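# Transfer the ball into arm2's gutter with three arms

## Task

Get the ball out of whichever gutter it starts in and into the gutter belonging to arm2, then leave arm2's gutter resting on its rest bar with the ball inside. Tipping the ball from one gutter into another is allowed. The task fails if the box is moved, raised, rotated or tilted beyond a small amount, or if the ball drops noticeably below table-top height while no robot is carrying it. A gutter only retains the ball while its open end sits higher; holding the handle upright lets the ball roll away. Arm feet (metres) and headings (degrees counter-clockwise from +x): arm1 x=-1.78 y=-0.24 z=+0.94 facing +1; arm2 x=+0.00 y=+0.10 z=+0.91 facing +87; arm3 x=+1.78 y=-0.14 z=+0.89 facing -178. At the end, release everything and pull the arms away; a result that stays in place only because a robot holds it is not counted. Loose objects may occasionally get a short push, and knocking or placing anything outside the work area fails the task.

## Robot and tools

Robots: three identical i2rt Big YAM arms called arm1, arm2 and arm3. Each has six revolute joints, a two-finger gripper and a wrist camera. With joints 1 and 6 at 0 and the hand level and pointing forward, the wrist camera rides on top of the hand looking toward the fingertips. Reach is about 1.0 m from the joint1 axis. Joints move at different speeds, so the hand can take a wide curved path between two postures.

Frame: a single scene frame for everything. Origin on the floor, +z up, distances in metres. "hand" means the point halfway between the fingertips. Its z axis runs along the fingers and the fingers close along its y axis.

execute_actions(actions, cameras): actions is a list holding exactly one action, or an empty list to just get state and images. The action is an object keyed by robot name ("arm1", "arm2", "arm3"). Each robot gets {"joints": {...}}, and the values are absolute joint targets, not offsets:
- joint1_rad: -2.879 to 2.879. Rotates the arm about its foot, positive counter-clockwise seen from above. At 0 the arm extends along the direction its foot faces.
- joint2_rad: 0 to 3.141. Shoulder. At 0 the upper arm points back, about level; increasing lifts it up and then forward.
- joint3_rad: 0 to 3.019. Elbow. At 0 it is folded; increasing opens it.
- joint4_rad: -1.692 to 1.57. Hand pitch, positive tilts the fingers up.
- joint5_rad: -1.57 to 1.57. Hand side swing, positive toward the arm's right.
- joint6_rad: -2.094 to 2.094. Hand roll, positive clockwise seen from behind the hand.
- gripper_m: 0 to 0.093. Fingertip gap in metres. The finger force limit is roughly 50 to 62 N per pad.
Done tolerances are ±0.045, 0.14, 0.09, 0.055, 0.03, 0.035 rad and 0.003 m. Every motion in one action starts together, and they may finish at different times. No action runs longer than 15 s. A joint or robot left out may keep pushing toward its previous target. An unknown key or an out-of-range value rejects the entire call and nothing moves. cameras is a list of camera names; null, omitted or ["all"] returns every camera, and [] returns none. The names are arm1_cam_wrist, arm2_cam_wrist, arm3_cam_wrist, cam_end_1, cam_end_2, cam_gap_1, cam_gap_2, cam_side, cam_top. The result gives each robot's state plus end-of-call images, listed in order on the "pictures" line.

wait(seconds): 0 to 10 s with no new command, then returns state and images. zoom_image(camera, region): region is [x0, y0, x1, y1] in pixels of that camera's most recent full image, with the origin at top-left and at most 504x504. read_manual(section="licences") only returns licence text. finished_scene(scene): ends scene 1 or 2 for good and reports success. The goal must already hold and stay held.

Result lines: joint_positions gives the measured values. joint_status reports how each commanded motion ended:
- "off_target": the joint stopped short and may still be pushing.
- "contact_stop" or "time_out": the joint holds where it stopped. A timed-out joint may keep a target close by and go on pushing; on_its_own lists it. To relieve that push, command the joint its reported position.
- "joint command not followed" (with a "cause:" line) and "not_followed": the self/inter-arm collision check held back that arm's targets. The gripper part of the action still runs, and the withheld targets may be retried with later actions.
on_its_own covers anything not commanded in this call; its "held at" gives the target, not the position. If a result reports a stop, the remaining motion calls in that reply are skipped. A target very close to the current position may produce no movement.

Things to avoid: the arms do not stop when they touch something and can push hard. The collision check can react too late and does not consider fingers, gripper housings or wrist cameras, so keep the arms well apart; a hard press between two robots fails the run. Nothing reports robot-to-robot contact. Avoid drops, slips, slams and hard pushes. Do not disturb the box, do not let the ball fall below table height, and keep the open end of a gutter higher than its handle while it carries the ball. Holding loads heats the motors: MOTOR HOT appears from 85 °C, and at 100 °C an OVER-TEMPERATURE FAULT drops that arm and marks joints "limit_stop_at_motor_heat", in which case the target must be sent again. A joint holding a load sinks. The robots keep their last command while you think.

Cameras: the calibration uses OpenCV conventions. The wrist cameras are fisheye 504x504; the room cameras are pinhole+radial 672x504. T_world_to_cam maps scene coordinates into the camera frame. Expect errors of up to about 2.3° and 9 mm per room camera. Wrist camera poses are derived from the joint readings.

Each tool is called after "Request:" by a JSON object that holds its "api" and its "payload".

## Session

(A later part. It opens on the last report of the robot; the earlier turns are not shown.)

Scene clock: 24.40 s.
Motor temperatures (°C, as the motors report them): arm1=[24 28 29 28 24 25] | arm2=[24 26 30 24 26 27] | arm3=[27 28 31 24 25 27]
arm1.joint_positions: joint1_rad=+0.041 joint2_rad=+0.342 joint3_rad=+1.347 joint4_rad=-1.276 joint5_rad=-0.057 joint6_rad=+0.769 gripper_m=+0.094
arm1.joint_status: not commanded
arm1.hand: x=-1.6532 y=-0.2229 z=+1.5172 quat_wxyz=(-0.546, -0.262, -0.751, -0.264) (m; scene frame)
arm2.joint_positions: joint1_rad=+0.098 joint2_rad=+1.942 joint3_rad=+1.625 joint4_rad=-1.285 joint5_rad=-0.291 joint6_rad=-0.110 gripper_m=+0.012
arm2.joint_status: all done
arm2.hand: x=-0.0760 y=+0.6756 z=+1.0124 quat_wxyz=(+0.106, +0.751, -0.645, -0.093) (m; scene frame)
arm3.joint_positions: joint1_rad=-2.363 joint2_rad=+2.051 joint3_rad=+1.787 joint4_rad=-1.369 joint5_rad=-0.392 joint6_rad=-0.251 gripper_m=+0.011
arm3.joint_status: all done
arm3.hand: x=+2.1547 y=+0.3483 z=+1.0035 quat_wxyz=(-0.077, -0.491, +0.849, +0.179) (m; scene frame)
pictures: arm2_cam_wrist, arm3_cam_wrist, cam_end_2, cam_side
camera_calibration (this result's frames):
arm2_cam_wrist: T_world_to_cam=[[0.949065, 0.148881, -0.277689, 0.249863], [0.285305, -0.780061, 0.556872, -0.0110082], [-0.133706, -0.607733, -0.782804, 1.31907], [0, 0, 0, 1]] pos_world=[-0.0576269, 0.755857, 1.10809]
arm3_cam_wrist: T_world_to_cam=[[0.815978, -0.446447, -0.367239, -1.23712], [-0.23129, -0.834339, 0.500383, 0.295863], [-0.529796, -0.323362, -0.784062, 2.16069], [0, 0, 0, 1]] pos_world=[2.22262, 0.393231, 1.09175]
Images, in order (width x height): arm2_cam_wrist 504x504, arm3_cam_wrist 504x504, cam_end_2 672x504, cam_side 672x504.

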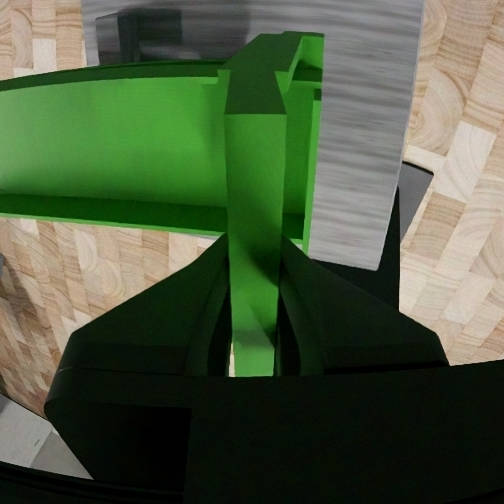

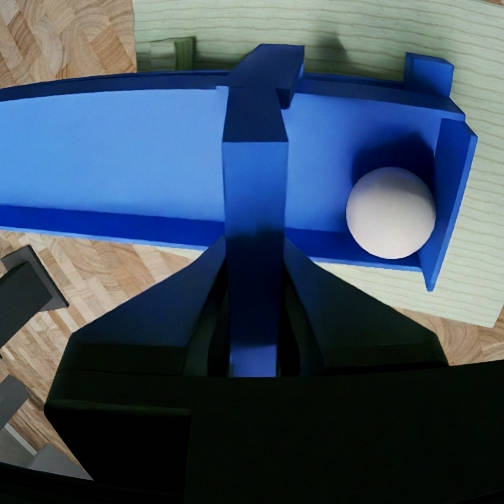

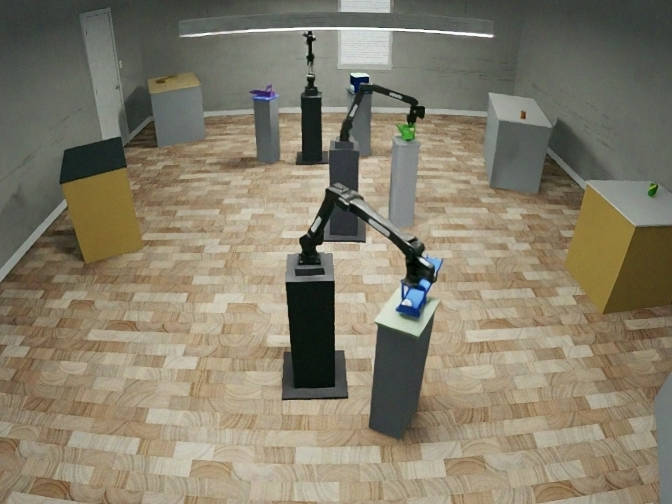

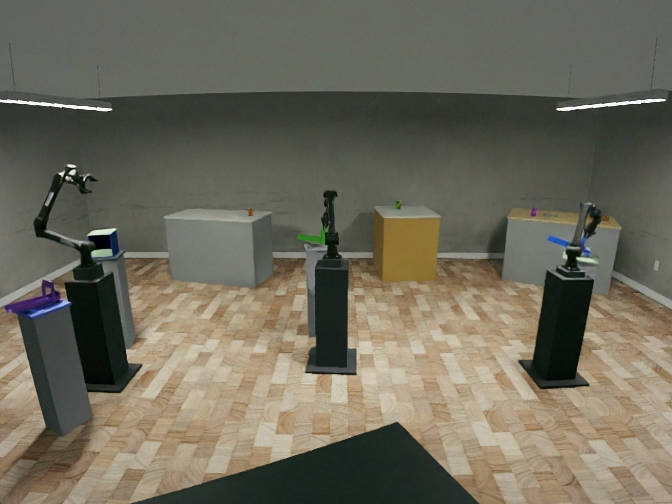

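Request:
{"api": "execute_actions", "payload": {"actions": [{"arm3":{"joints":{"joint2_rad":1.64,"joint3_rad":1.78,"joint4_rad":-1.17,"joint6_rad":0.66}},"arm2":{"joints":{"joint2_rad":1.78,"joint3_rad":1.72,"joint4_rad":-1.15,"joint6_rad":0.66}}}], "cameras": ["arm3_cam_wrist","cam_end_2","cam_side"]}}

Scene clock: 31.07 s.
Motor temperatures (°C, as the motors report them): arm1=[24 28 29 28 24 25] | arm2=[24 26 31 24 27 27] | arm3=[27 29 32 24 26 27]
arm1.joint_positions: joint1_rad=+0.041 joint2_rad=+0.342 joint3_rad=+1.347 joint4_rad=-1.276 joint5_rad=-0.057 joint6_rad=+0.769 gripper_m=+0.094
arm1.joint_status: not commanded
arm1.hand: x=-1.6532 y=-0.2229 z=+1.5172 quat_wxyz=(-0.546, -0.262, -0.751, -0.264) (m; scene frame)
arm2.joint_positions: joint1_rad=+0.098 joint2_rad=+1.775 joint3_rad=+1.674 joint4_rad=-1.167 joint5_rad=-0.293 joint6_rad=+0.647 gripper_m=+0.012
arm2.joint_status: all done
arm2.hand: x=-0.0792 y=+0.7133 z=+1.1325 quat_wxyz=(+0.062, +0.476, -0.855, -0.196) (m; scene frame)
arm3.joint_positions: joint1_rad=-2.363 joint2_rad=+1.661 joint3_rad=+1.759 joint4_rad=-1.181 joint5_rad=-0.395 joint6_rad=+0.640 gripper_m=+0.011
arm3.joint_status: all done
arm3.hand: x=+2.1529 y=+0.3482 z=+1.2338 quat_wxyz=(+0.056, -0.128, +0.943, +0.302) (m; scene frame)
pictures: arm3_cam_wrist, cam_end_2, cam_side
camera_calibration (this result's frames):
arm3_cam_wrist: T_world_to_cam=[[0.286973, -0.789336, -0.542766, 0.323714], [-0.797152, -0.510979, 0.321636, 1.50638], [-0.531221, 0.340366, -0.775858, 2.10212], [0, 0, 0, 1]] pos_world=[2.22461, 0.309757, 1.32214]
Images, in order (width x height): arm3_cam_wrist 504x504, cam_end_2 672x504, cam_side 672x504.

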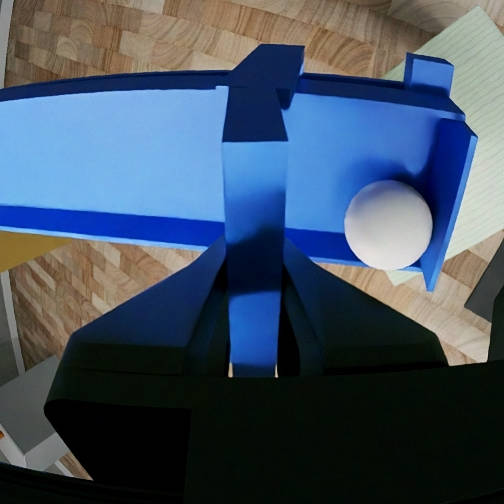

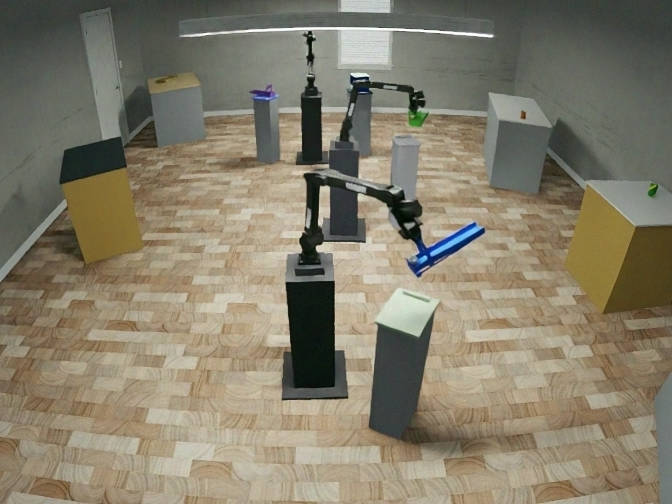

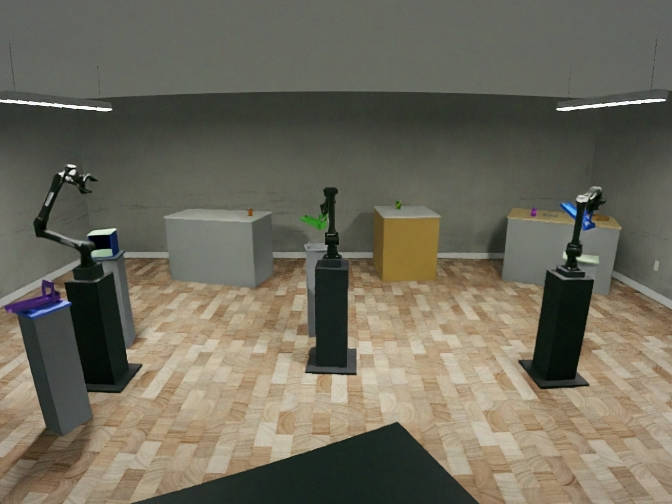

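Request:
{"api": "execute_actions", "payload": {"actions": [{"arm3":{"joints":{"joint1_rad":-0.17,"joint5_rad":0.0,"joint6_rad":1.59}},"arm2":{"joints":{"joint1_rad":-1.655,"joint2_rad":2.165,"joint3_rad":2.09,"joint4_rad":-1.07,"joint5_rad":0.0,"joint6_rad":1.585}}}], "cameras": ["arm2_cam_wrist","arm3_cam_wrist","cam_gap_2","cam_side"]}}

Scene clock: 33.73 s.
Motor temperatures (°C, as the motors report them): arm1=[24 28 29 28 24 25] | arm2=[24 27 32 24 27 27] | arm3=[27 29 32 24 26 27]
arm1.joint_positions: joint1_rad=+0.041 joint2_rad=+0.342 joint3_rad=+1.347 joint4_rad=-1.276 joint5_rad=-0.057 joint6_rad=+0.769 gripper_m=+0.094
arm1.joint_status: not commanded
arm1.hand: x=-1.6532 y=-0.2229 z=+1.5172 quat_wxyz=(-0.546, -0.262, -0.751, -0.264) (m; scene frame)
arm2.joint_positions: joint1_rad=-1.665 joint2_rad=+2.206 joint3_rad=+2.044 joint4_rad=-1.069 joint5_rad=+0.004 joint6_rad=+1.573 gripper_m=+0.012
arm2.joint_status: all done
arm2.hand: x=+0.7508 y=-0.0113 z=+1.0173 quat_wxyz=(-0.130, -0.747, -0.642, -0.114) (m; scene frame)
arm3.joint_positions: joint1_rad=-0.167 joint2_rad=+1.664 joint3_rad=+1.759 joint4_rad=-1.176 joint5_rad=-0.002 joint6_rad=+1.571 gripper_m=+0.011
arm3.joint_status: all done
arm3.hand: x=+1.1623 y=-0.0536 z=+1.2085 quat_wxyz=(-0.154, -0.638, +0.732, +0.182) (m; scene frame)
pictures: arm2_cam_wrist, arm3_cam_wrist, cam_gap_2, cam_side
camera_calibration (this result's frames):
arm2_cam_wrist: T_world_to_cam=[[-0.930251, 0.137518, -0.340178, 1.04326], [-0.0780875, 0.831674, 0.549746, -0.487235], [0.358517, 0.537966, -0.762927, 0.639199], [0, 0, 0, 1]] pos_world=[0.703283, -0.0821137, 1.11041]
arm3_cam_wrist: T_world_to_cam=[[0.885787, -0.107849, -0.451386, -0.492844], [0.156949, -0.845701, 0.510055, -0.83513], [-0.436747, -0.522645, -0.732184, 1.48416], [0, 0, 0, 1]] pos_world=[1.21583, 0.0162659, 1.29018]
Images, in order (width x height): arm2_cam_wrist 504x504, arm3_cam_wrist 504x504, cam_gap_2 672x504, cam_side 672x504.

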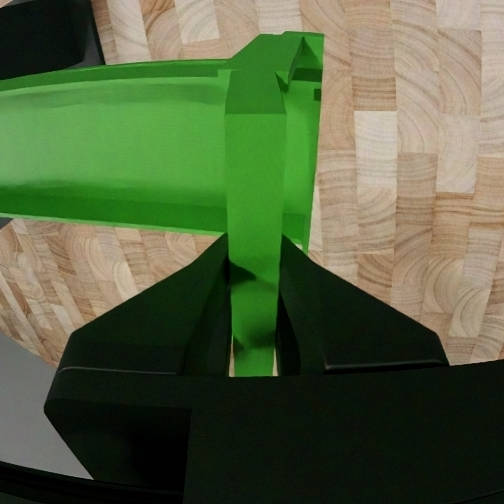

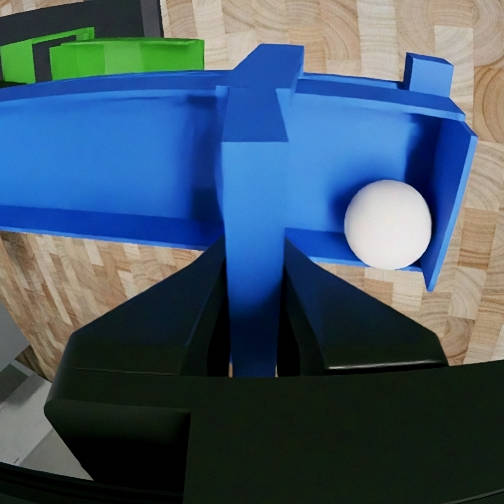

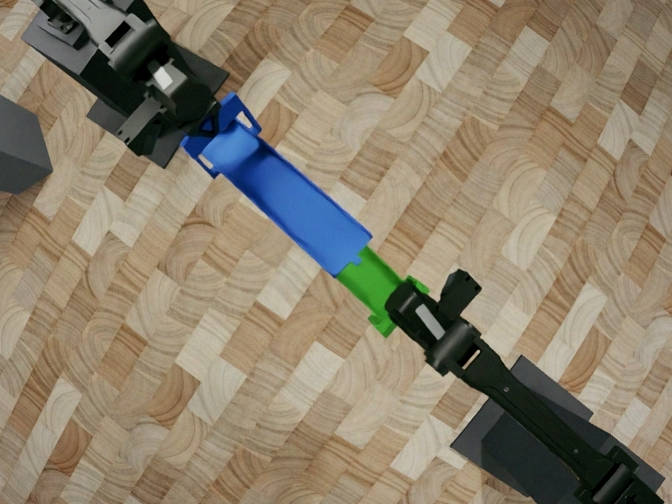

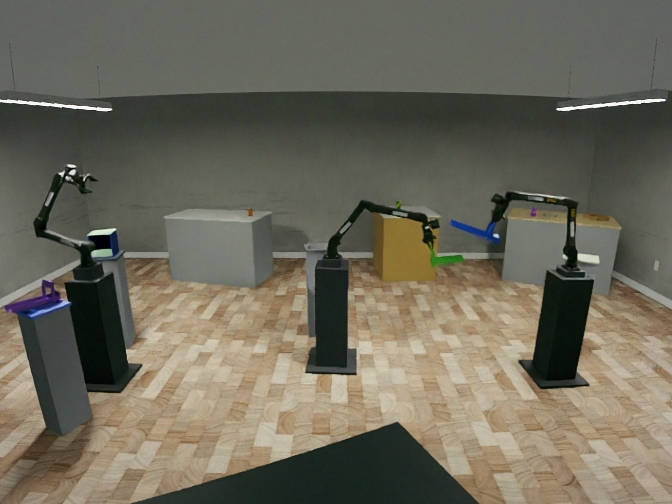

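Request:
{"api": "zoom_image", "payload": {"camera": "cam_side", "region": [410, 185, 520, 285]}}

Request:
{"api": "zoom_image", "payload": {"camera": "cam_gap_2", "region": [170, 80, 490, 360]}}

Region (410, 185, 520, 285) of cam_side's 672x504 image, scaled by 4.582, with more detail than that image has; it fills the top 458 rows of this view, and the rest is white.

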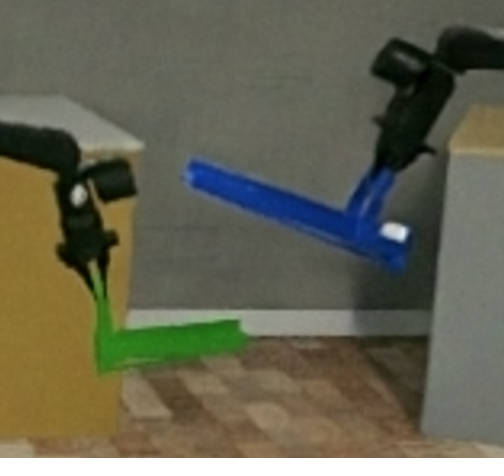

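Region (170, 80, 490, 360) of cam_gap_2's 672x504 image, scaled by 1.575, with more detail than that image has; it fills the top 441 rows of this view, and the rest is white.

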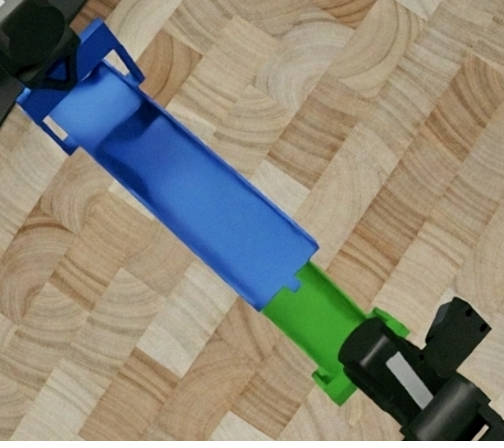

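Request:
{"api": "execute_actions", "payload": {"actions": [{"arm3":{"joints":{"joint2_rad":1.825,"joint3_rad":1.895,"joint4_rad":-1.29}}}], "cameras": ["arm3_cam_wrist","cam_gap_2","cam_side"]}}

Request:
{"api": "zoom_image", "payload": {"camera": "cam_side", "region": [410, 185, 520, 285]}}

Request:
{"api": "zoom_image", "payload": {"camera": "cam_gap_2", "region": [170, 80, 490, 360]}}

Scene clock: 36.50 s.
Motor temperatures (°C, as the motors report them): arm1=[24 28 29 28 24 25] | arm2=[24 28 32 24 27 27] | arm3=[27 29 33 24 26 27]
arm1.joint_positions: joint1_rad=+0.041 joint2_rad=+0.342 joint3_rad=+1.347 joint4_rad=-1.276 joint5_rad=-0.057 joint6_rad=+0.769 gripper_m=+0.094
arm1.joint_status: not commanded
arm1.hand: x=-1.6532 y=-0.2229 z=+1.5172 quat_wxyz=(-0.546, -0.262, -0.751, -0.264) (m; scene frame)
arm2.joint_positions: joint1_rad=-1.665 joint2_rad=+2.206 joint3_rad=+2.044 joint4_rad=-1.069 joint5_rad=+0.004 joint6_rad=+1.573 gripper_m=+0.012
arm2.joint_status: not commanded
arm2.hand: x=+0.7508 y=-0.0113 z=+1.0173 quat_wxyz=(-0.130, -0.747, -0.642, -0.114) (m; scene frame)
arm3.joint_positions: joint1_rad=-0.167 joint2_rad=+1.845 joint3_rad=+1.854 joint4_rad=-1.289 joint5_rad=-0.002 joint6_rad=+1.571 gripper_m=+0.011
arm3.joint_status: all done
arm3.hand: x=+1.1417 y=-0.0502 z=+1.1325 quat_wxyz=(-0.090, -0.650, +0.747, +0.108) (m; scene frame)
pictures: arm3_cam_wrist, cam_gap_2, cam_side
camera_calibration (this result's frames):
arm3_cam_wrist: T_world_to_cam=[[0.956384, -0.11994, -0.266354, -0.799261], [0.0500155, -0.831118, 0.553842, -0.716959], [-0.2878, -0.543007, -0.788869, 1.31445], [0, 0, 0, 1]] pos_world=[1.17856, 0.0220154, 1.22113]
Images, in order (width x height): arm3_cam_wrist 504x504, cam_gap_2 672x504, cam_side 672x504.

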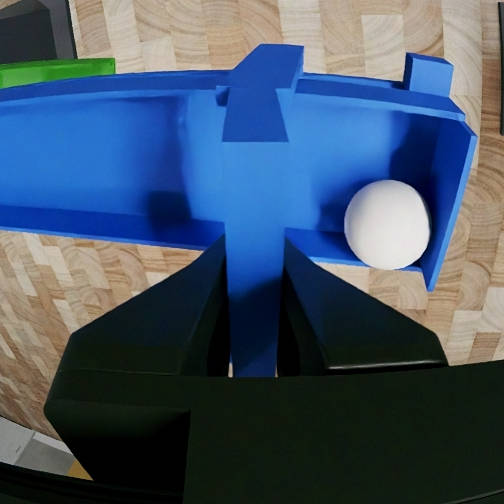

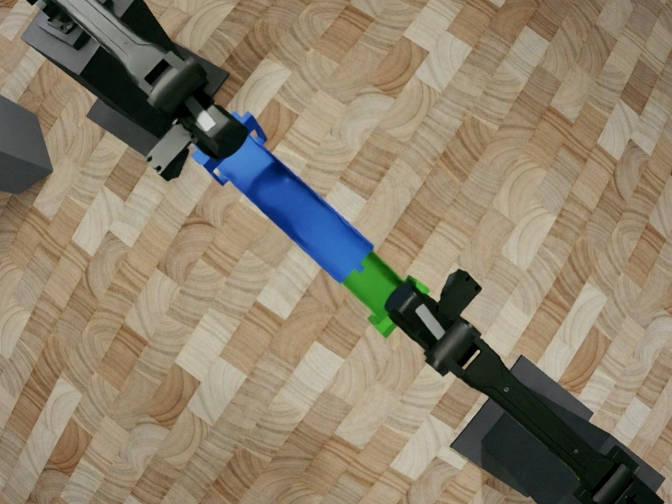

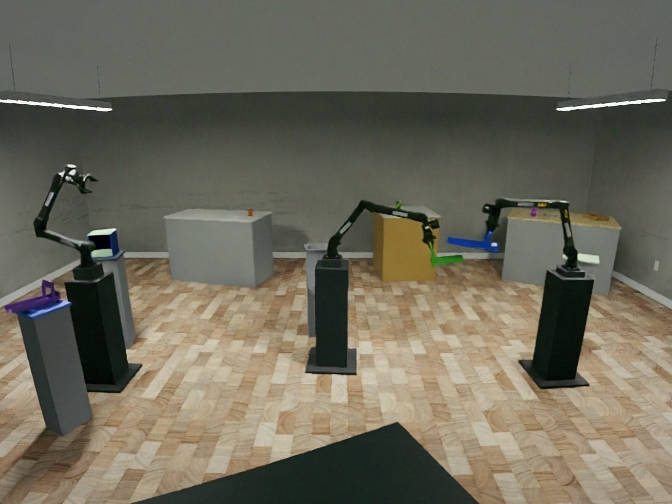

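Region (410, 185, 520, 285) of cam_side's 672x504 image, scaled by 4.582, with more detail than that image has; it fills the top 458 rows of this view, and the rest is white.

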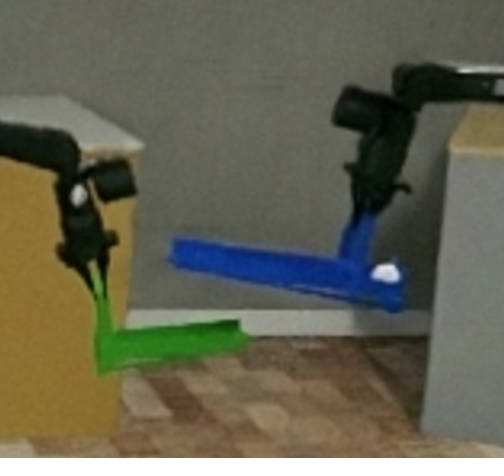

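Region (170, 80, 490, 360) of cam_gap_2's 672x504 image, scaled by 1.575, with more detail than that image has; it fills the top 441 rows of this view, and the rest is white.

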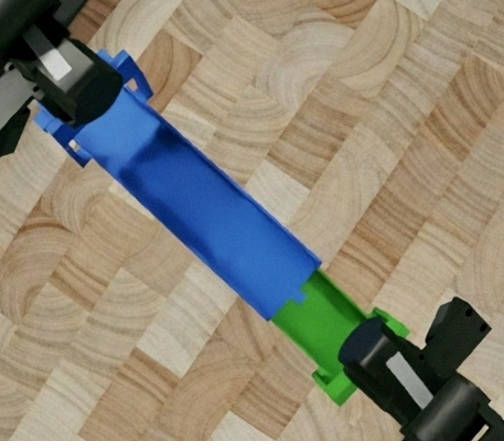

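Request:
{"api": "execute_actions", "payload": {"actions": [{"arm3":{"joints":{"joint2_rad":1.845,"joint3_rad":1.80,"joint6_rad":1.625}}}], "cameras": ["arm3_cam_wrist","cam_gap_2","cam_side"]}}

Request:
{"api": "zoom_image", "payload": {"camera": "cam_side", "region": [420, 215, 510, 285]}}

Request:
{"api": "zoom_image", "payload": {"camera": "cam_gap_2", "region": [270, 180, 450, 340]}}

Scene clock: 38.70 s.
Motor temperatures (°C, as the motors report them): arm1=[24 28 29 28 24 25] | arm2=[24 28 32 24 26 27] | arm3=[27 29 33 24 26 27]
arm1.joint_positions: joint1_rad=+0.041 joint2_rad=+0.342 joint3_rad=+1.347 joint4_rad=-1.276 joint5_rad=-0.057 joint6_rad=+0.769 gripper_m=+0.094
arm1.joint_status: not commanded
arm1.hand: x=-1.6532 y=-0.2229 z=+1.5172 quat_wxyz=(-0.546, -0.262, -0.751, -0.264) (m; scene frame)
arm2.joint_positions: joint1_rad=-1.665 joint2_rad=+2.206 joint3_rad=+2.044 joint4_rad=-1.069 joint5_rad=+0.004 joint6_rad=+1.573 gripper_m=+0.012
arm2.joint_status: not commanded
arm2.hand: x=+0.7508 y=-0.0113 z=+1.0173 quat_wxyz=(-0.130, -0.747, -0.642, -0.114) (m; scene frame)
arm3.joint_positions: joint1_rad=-0.167 joint2_rad=+1.852 joint3_rad=+1.783 joint4_rad=-1.291 joint5_rad=-0.002 joint6_rad=+1.606 gripper_m=+0.011
arm3.joint_status: all done
arm3.hand: x=+1.1593 y=-0.0523 z=+1.0966 quat_wxyz=(-0.065, -0.640, +0.762, +0.077) (m; scene frame)
pictures: arm3_cam_wrist, cam_gap_2, cam_side
camera_calibration (this result's frames):
arm3_cam_wrist: T_world_to_cam=[[0.969437, -0.157428, -0.188174, -0.928749], [-0.0224586, -0.820707, 0.570907, -0.633924], [-0.244312, -0.549232, -0.799159, 1.25058], [0, 0, 0, 1]] pos_world=[1.19166, 0.0203795, 1.18656]
Images, in order (width x height): arm3_cam_wrist 504x504, cam_gap_2 672x504, cam_side 672x504.

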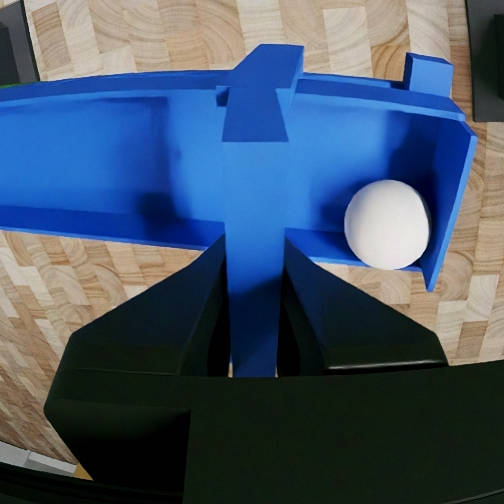

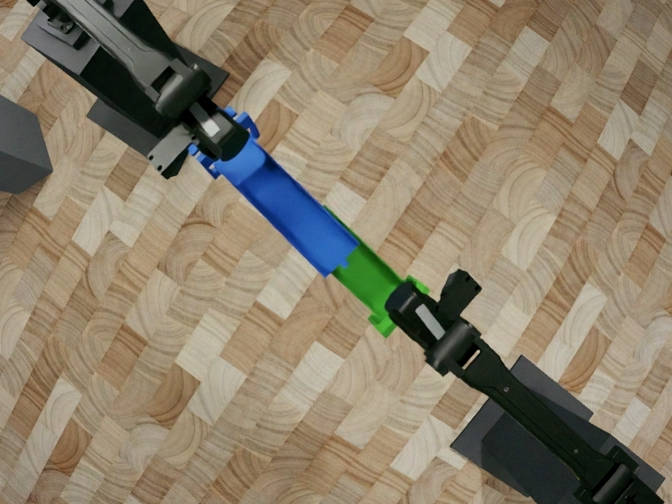

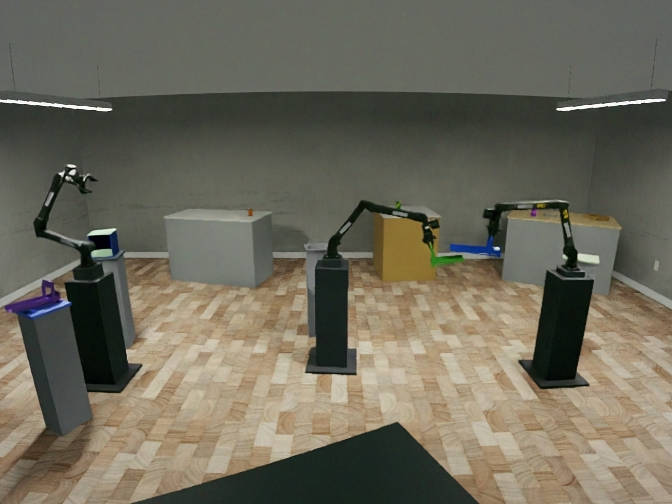

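Region (420, 215, 510, 285) of cam_side's 672x504 image, scaled by 5.600, with more detail than that image has.

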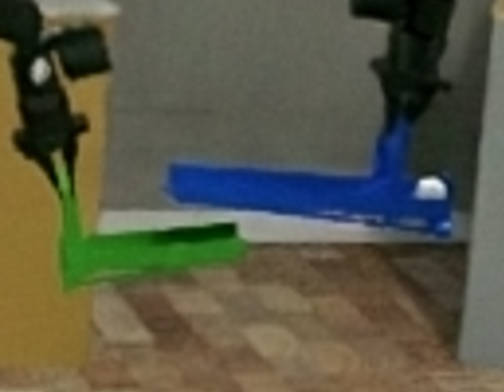

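Region (270, 180, 450, 340) of cam_gap_2's 672x504 image, scaled by 2.800, with more detail than that image has.

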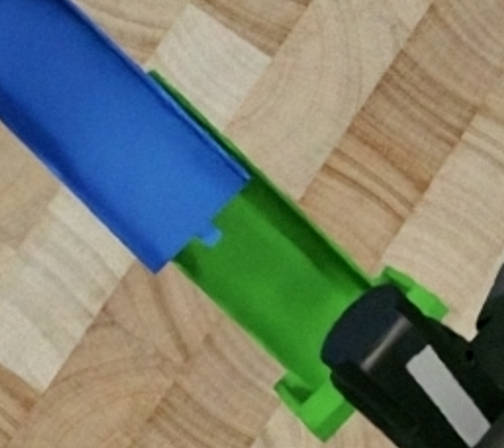

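Request:
{"api": "execute_actions", "payload": {"actions": [{"arm3":{"joints":{"joint4_rad":-1.385}}}], "cameras": ["arm2_cam_wrist","arm3_cam_wrist","cam_gap_2","cam_side"]}}

Request:
{"api": "zoom_image", "payload": {"camera": "cam_side", "region": [420, 215, 510, 285]}}

Scene clock: 39.87 s.
Motor temperatures (°C, as the motors report them): arm1=[24 28 29 28 24 25] | arm2=[24 28 32 24 26 27] | arm3=[27 30 33 24 26 27]
arm1.joint_positions: joint1_rad=+0.041 joint2_rad=+0.342 joint3_rad=+1.347 joint4_rad=-1.276 joint5_rad=-0.057 joint6_rad=+0.769 gripper_m=+0.094
arm1.joint_status: not commanded
arm1.hand: x=-1.6532 y=-0.2229 z=+1.5172 quat_wxyz=(-0.546, -0.262, -0.751, -0.264) (m; scene frame)
arm2.joint_positions: joint1_rad=-1.665 joint2_rad=+2.206 joint3_rad=+2.044 joint4_rad=-1.069 joint5_rad=+0.004 joint6_rad=+1.573 gripper_m=+0.012
arm2.joint_status: not commanded
arm2.hand: x=+0.7508 y=-0.0113 z=+1.0173 quat_wxyz=(-0.130, -0.747, -0.642, -0.114) (m; scene frame)
arm3.joint_positions: joint1_rad=-0.167 joint2_rad=+1.852 joint3_rad=+1.783 joint4_rad=-1.380 joint5_rad=-0.002 joint6_rad=+1.607 gripper_m=+0.011
arm3.joint_status: all done
arm3.hand: x=+1.1807 y=-0.0553 z=+1.0932 quat_wxyz=(-0.036, -0.642, +0.765, +0.044) (m; scene frame)
pictures: arm2_cam_wrist, arm3_cam_wrist, cam_gap_2, cam_side
camera_calibration (this result's frames):
arm2_cam_wrist: T_world_to_cam=[[-0.930251, 0.137518, -0.340178, 1.04326], [-0.0780875, 0.831674, 0.549746, -0.487235], [0.358517, 0.537966, -0.762927, 0.639199], [0, 0, 0, 1]] pos_world=[0.703283, -0.0821137, 1.11041]
arm3_cam_wrist: T_world_to_cam=[[0.981907, -0.160634, -0.100277, -1.06157], [-0.0741799, -0.813512, 0.576798, -0.578903], [-0.17423, -0.558923, -0.810709, 1.1808], [0, 0, 0, 1]] pos_world=[1.20515, 0.0185068, 1.18474]
Images, in order (width x height): arm2_cam_wrist 504x504, arm3_cam_wrist 504x504, cam_gap_2 672x504, cam_side 672x504.

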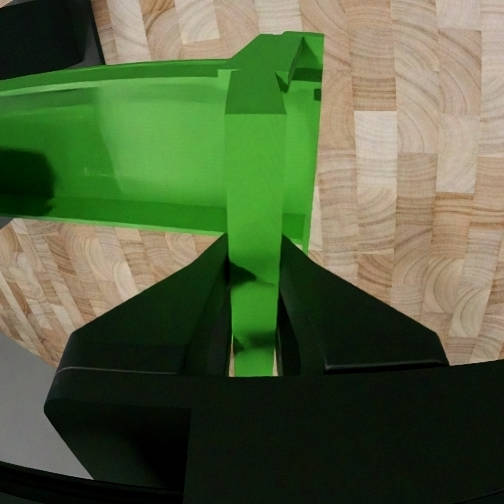

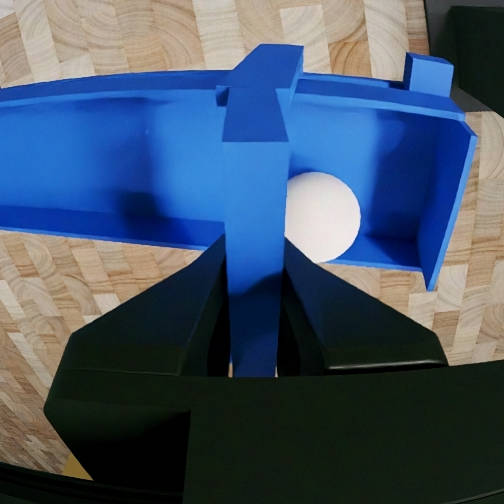

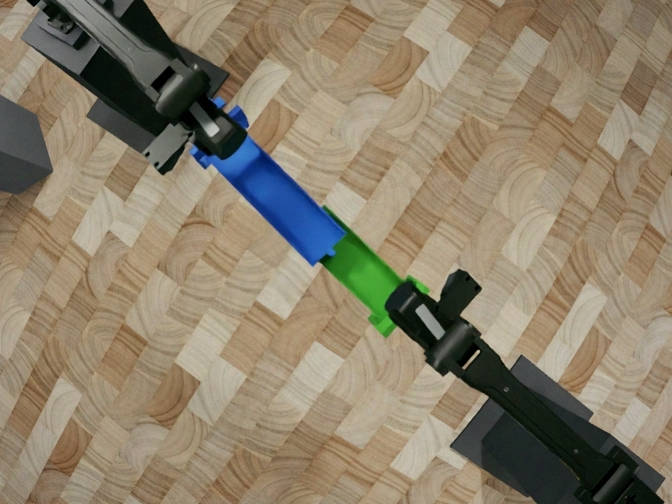

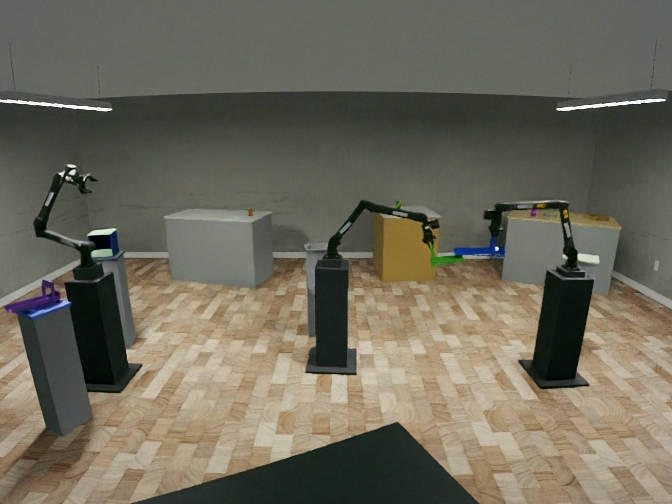

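Region (420, 215, 510, 285) of cam_side's 672x504 image, scaled by 5.600, with more detail than that image has.

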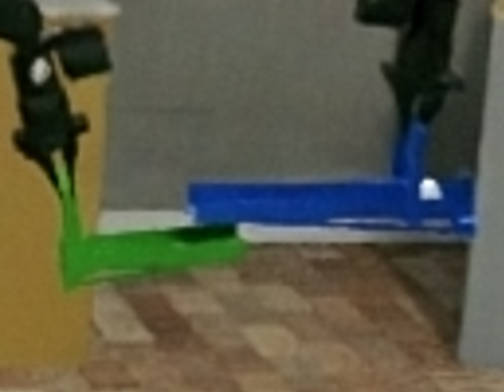

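The ball is rolling. I'll wait while the arms are at rest.

Request:
{"api": "wait", "payload": {"seconds": 2.5}}

Scene clock: 42.43 s.
Motor temperatures (°C, as the motors report them): arm1=[24 28 29 28 24 25] | arm2=[24 29 33 24 26 27] | arm3=[27 30 33 24 25 27]
arm1.joint_positions: joint1_rad=+0.041 joint2_rad=+0.342 joint3_rad=+1.347 joint4_rad=-1.276 joint5_rad=-0.057 joint6_rad=+0.769 gripper_m=+0.094
arm1.joint_status: not commanded
arm1.hand: x=-1.6532 y=-0.2229 z=+1.5172 quat_wxyz=(-0.546, -0.262, -0.751, -0.264) (m; scene frame)
arm2.joint_positions: joint1_rad=-1.665 joint2_rad=+2.205 joint3_rad=+2.044 joint4_rad=-1.072 joint5_rad=+0.003 joint6_rad=+1.574 gripper_m=+0.012
arm2.joint_status: not commanded
arm2.hand: x=+0.7502 y=-0.0111 z=+1.0180 quat_wxyz=(-0.130, -0.747, -0.642, -0.114) (m; scene frame)
arm3.joint_positions: joint1_rad=-0.167 joint2_rad=+1.852 joint3_rad=+1.783 joint4_rad=-1.383 joint5_rad=-0.002 joint6_rad=+1.608 gripper_m=+0.011
arm3.joint_status: all done
arm3.hand: x=+1.1813 y=-0.0554 z=+1.0932 quat_wxyz=(-0.035, -0.642, +0.765, +0.043) (m; scene frame)
wait: 2.50 s; at rest by 0.20 s
pictures: arm1_cam_wrist, arm2_cam_wrist, arm3_cam_wrist, cam_end_1, cam_end_2, cam_gap_1, cam_gap_2, cam_side, cam_top
camera_calibration (this result's frames):
arm2_cam_wrist: T_world_to_cam=[[-0.930542, 0.139094, -0.33874, 1.04169], [-0.076386, 0.830968, 0.551051, -0.490411], [0.35813, 0.538651, -0.762626, 0.639753], [0, 0, 0, 1]] pos_world=[0.702757, -0.0819805, 1.11099]
arm3_cam_wrist: T_world_to_cam=[[0.982042, -0.161444, -0.0976236, -1.06533], [-0.0763298, -0.813192, 0.576968, -0.576515], [-0.172535, -0.559155, -0.810911, 1.17901], [0, 0, 0, 1]] pos_world=[1.20562, 0.0184396, 1.1847]
Images, in order (width x height): arm1_cam_wrist 504x504, arm2_cam_wrist 504x504, arm3_cam_wrist 504x504, cam_end_1 672x504, cam_end_2 672x504, cam_gap_1 672x504, cam_gap_2 672x504, cam_side 672x504, cam_top 672x504.

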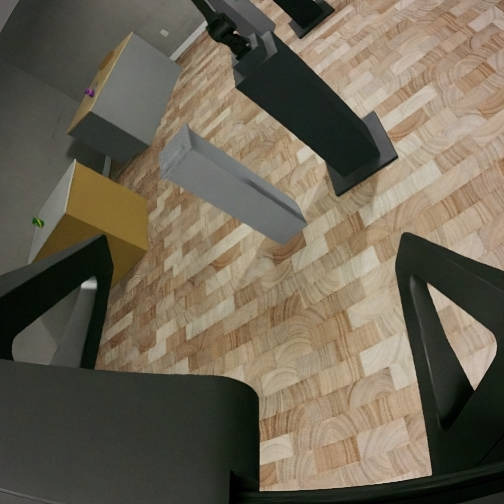

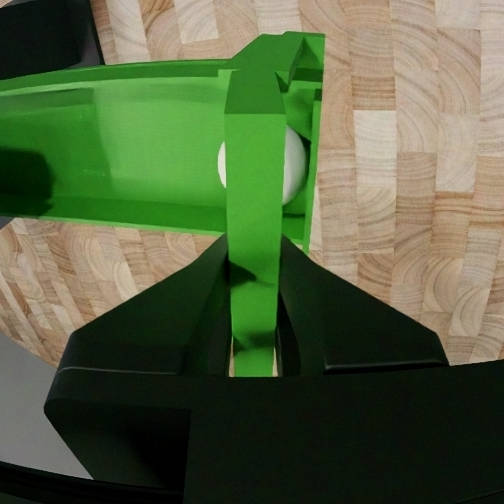

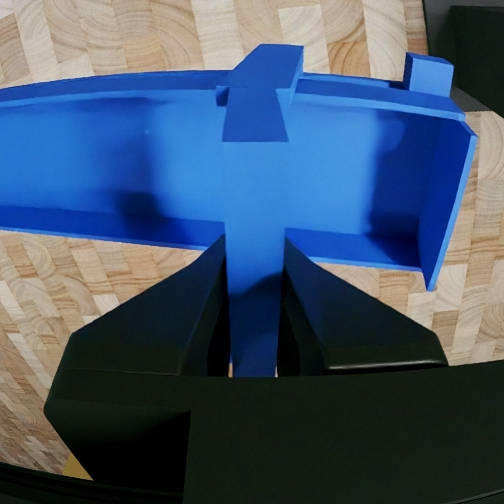

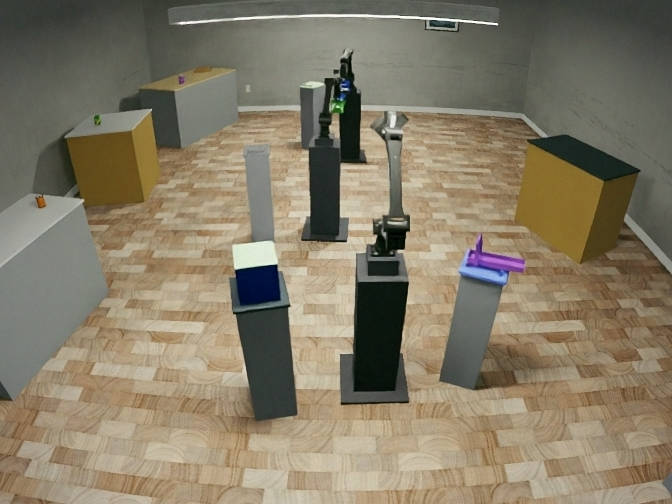

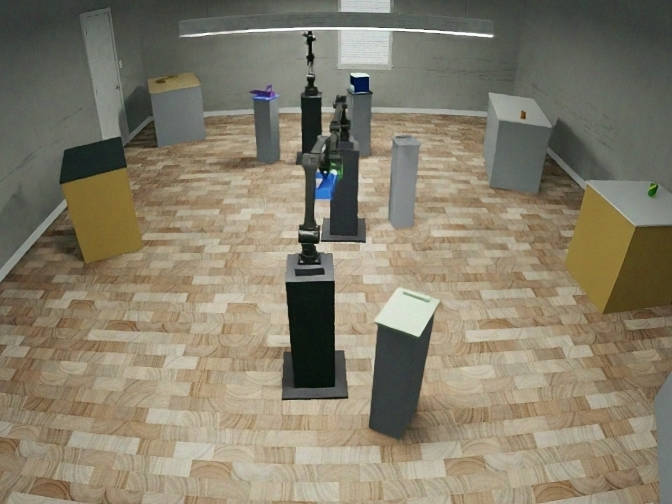

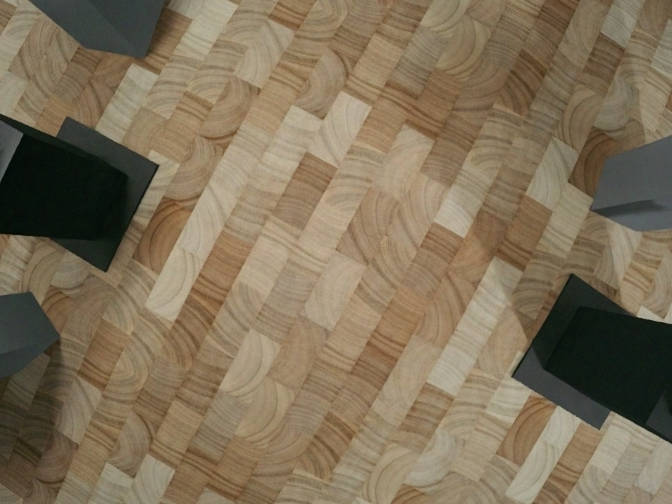

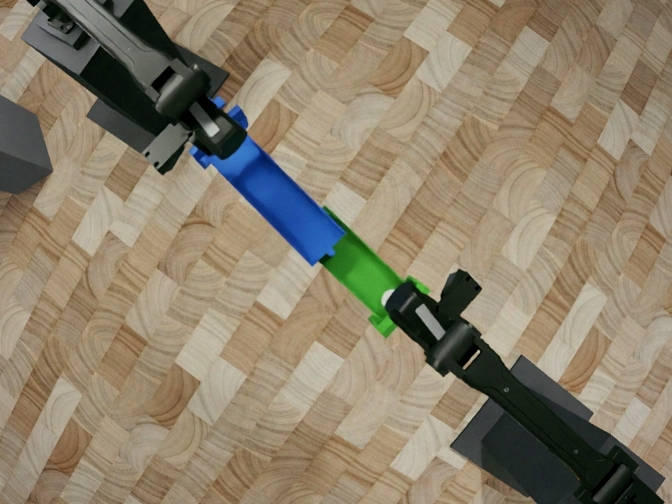

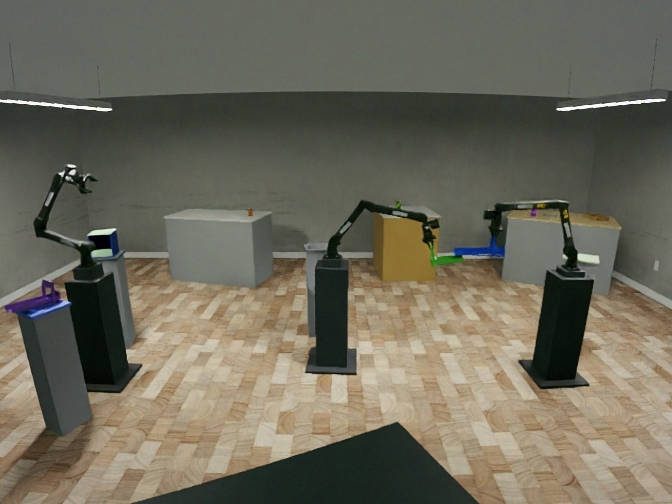

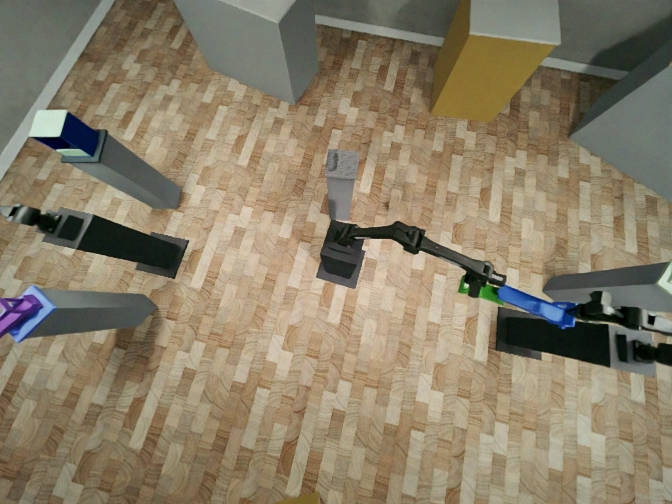

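Request:
{"api": "execute_actions", "payload": {"actions": [{"arm3":{"joints":{"joint2_rad":1.6,"joint4_rad":-1.3}},"arm2":{"joints":{"joint4_rad":-0.95}}}], "cameras": ["arm2_cam_wrist","cam_side"]}}

Scene clock: 46.00 s.
Motor temperatures (°C, as the motors report them): arm1=[24 28 29 28 24 25] | arm2=[24 29 33 24 26 27] | arm3=[27 30 33 24 25 27]
arm1.joint_positions: joint1_rad=+0.041 joint2_rad=+0.342 joint3_rad=+1.347 joint4_rad=-1.276 joint5_rad=-0.057 joint6_rad=+0.769 gripper_m=+0.094
arm1.joint_status: not commanded
arm1.hand: x=-1.6532 y=-0.2229 z=+1.5172 quat_wxyz=(-0.546, -0.262, -0.751, -0.264) (m; scene frame)
arm2.joint_positions: joint1_rad=-1.665 joint2_rad=+2.205 joint3_rad=+2.044 joint4_rad=-0.978 joint5_rad=+0.003 joint6_rad=+1.574 gripper_m=+0.012
arm2.joint_status: all done
arm2.hand: x=+0.7714 y=-0.0143 z=+1.0268 quat_wxyz=(-0.164, -0.740, -0.636, -0.144) (m; scene frame)
arm3.joint_positions: joint1_rad=-0.167 joint2_rad=+1.613 joint3_rad=+1.777 joint4_rad=-1.316 joint5_rad=-0.002 joint6_rad=+1.608 gripper_m=+0.011
arm3.joint_status: all done
arm3.hand: x=+1.1997 y=-0.0590 z=+1.2319 quat_wxyz=(-0.134, -0.630, +0.750, +0.153) (m; scene frame)
pictures: arm2_cam_wrist, cam_side
camera_calibration (this result's frames):
arm2_cam_wrist: T_world_to_cam=[[-0.894808, 0.134342, -0.425758, 1.12654], [-0.126358, 0.838451, 0.530126, -0.430909], [0.428196, 0.52816, -0.733277, 0.556313], [0, 0, 0, 1]] pos_world=[0.715378, -0.0838687, 1.116]
Images, in order (width x height): arm2_cam_wrist 504x504, cam_side 672x504.

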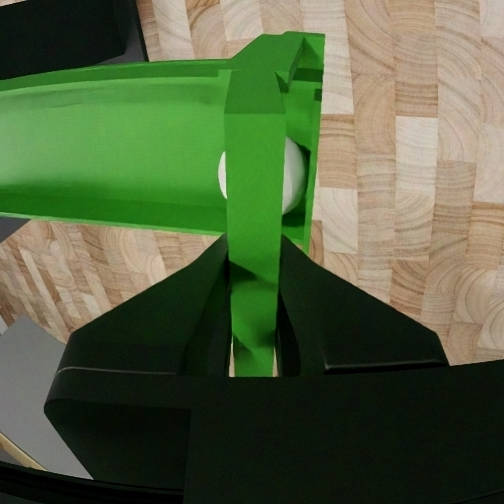

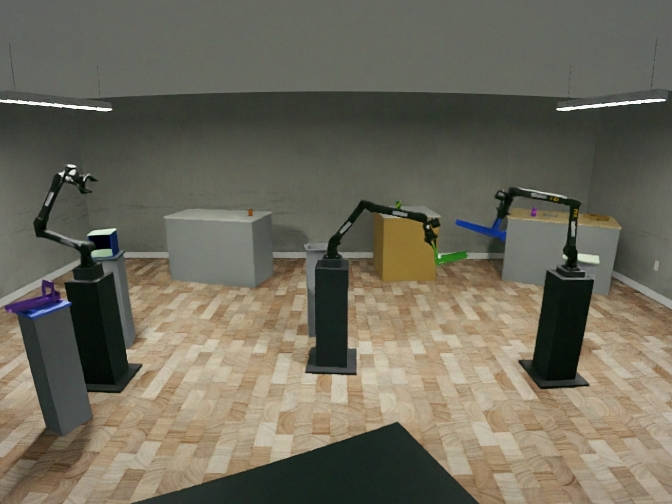

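Request:
{"api": "execute_actions", "payload": {"actions": [{"arm3":{"joints":{"joint1_rad":-2.40,"joint5_rad":-0.275,"joint6_rad":-0.305,"joint3_rad":1.93,"joint4_rad":-1.5}},"arm2":{"joints":{"joint1_rad":0.07,"joint2_rad":1.94,"joint3_rad":1.86,"joint5_rad":-0.4,"joint6_rad":0.66}}}], "cameras": ["arm2_cam_wrist","cam_side"]}}

Scene clock: 48.70 s.
Motor temperatures (°C, as the motors report them): arm1=[24 28 30 28 24 25] | arm2=[24 29 33 24 26 27] | arm3=[27 30 34 24 25 27]
arm1.joint_positions: joint1_rad=+0.041 joint2_rad=+0.342 joint3_rad=+1.347 joint4_rad=-1.276 joint5_rad=-0.057 joint6_rad=+0.769 gripper_m=+0.094
arm1.joint_status: not commanded
arm1.hand: x=-1.6532 y=-0.2229 z=+1.5172 quat_wxyz=(-0.546, -0.262, -0.751, -0.264) (m; scene frame)
arm2.joint_positions: joint1_rad=+0.083 joint2_rad=+1.964 joint3_rad=+1.856 joint4_rad=-0.955 joint5_rad=-0.398 joint6_rad=+0.670 gripper_m=+0.012
arm2.joint_status: all done
arm2.hand: x=-0.0904 y=+0.8204 z=+1.1218 quat_wxyz=(+0.064, +0.472, -0.825, -0.304) (m; scene frame)
arm3.joint_positions: joint1_rad=-2.405 joint2_rad=+1.617 joint3_rad=+1.887 joint4_rad=-1.495 joint5_rad=-0.268 joint6_rad=-0.291 gripper_m=+0.011
arm3.joint_status: all done
arm3.hand: x=+2.1466 y=+0.2778 z=+1.2817 quat_wxyz=(+0.140, -0.512, +0.831, +0.168) (m; scene frame)
pictures: arm2_cam_wrist, cam_side
camera_calibration (this result's frames):
arm2_cam_wrist: T_world_to_cam=[[0.742392, -0.367013, -0.560495, 0.994157], [-0.212335, -0.922368, 0.322725, 0.37946], [-0.635427, -0.120576, -0.762689, 1.02322], [0, 0, 0, 1]] pos_world=[-0.00729811, 0.838246, 1.21516]
Images, in order (width x height): arm2_cam_wrist 504x504, cam_side 672x504.

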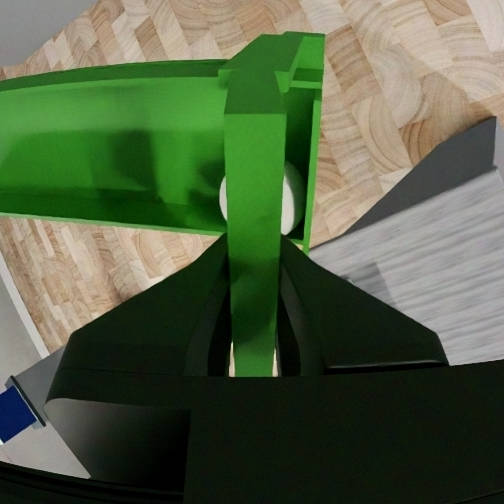

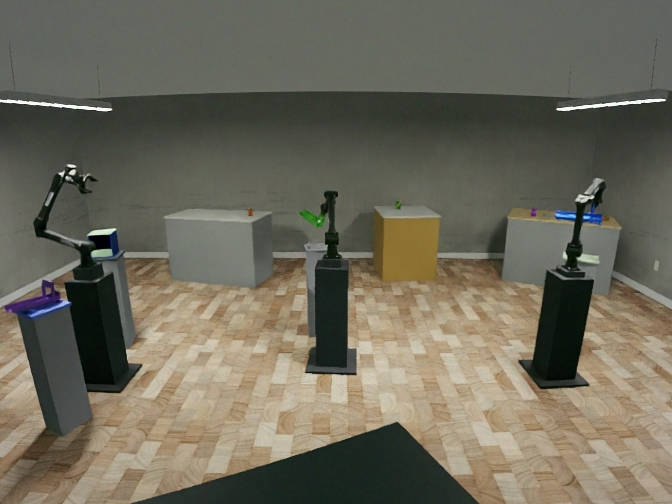

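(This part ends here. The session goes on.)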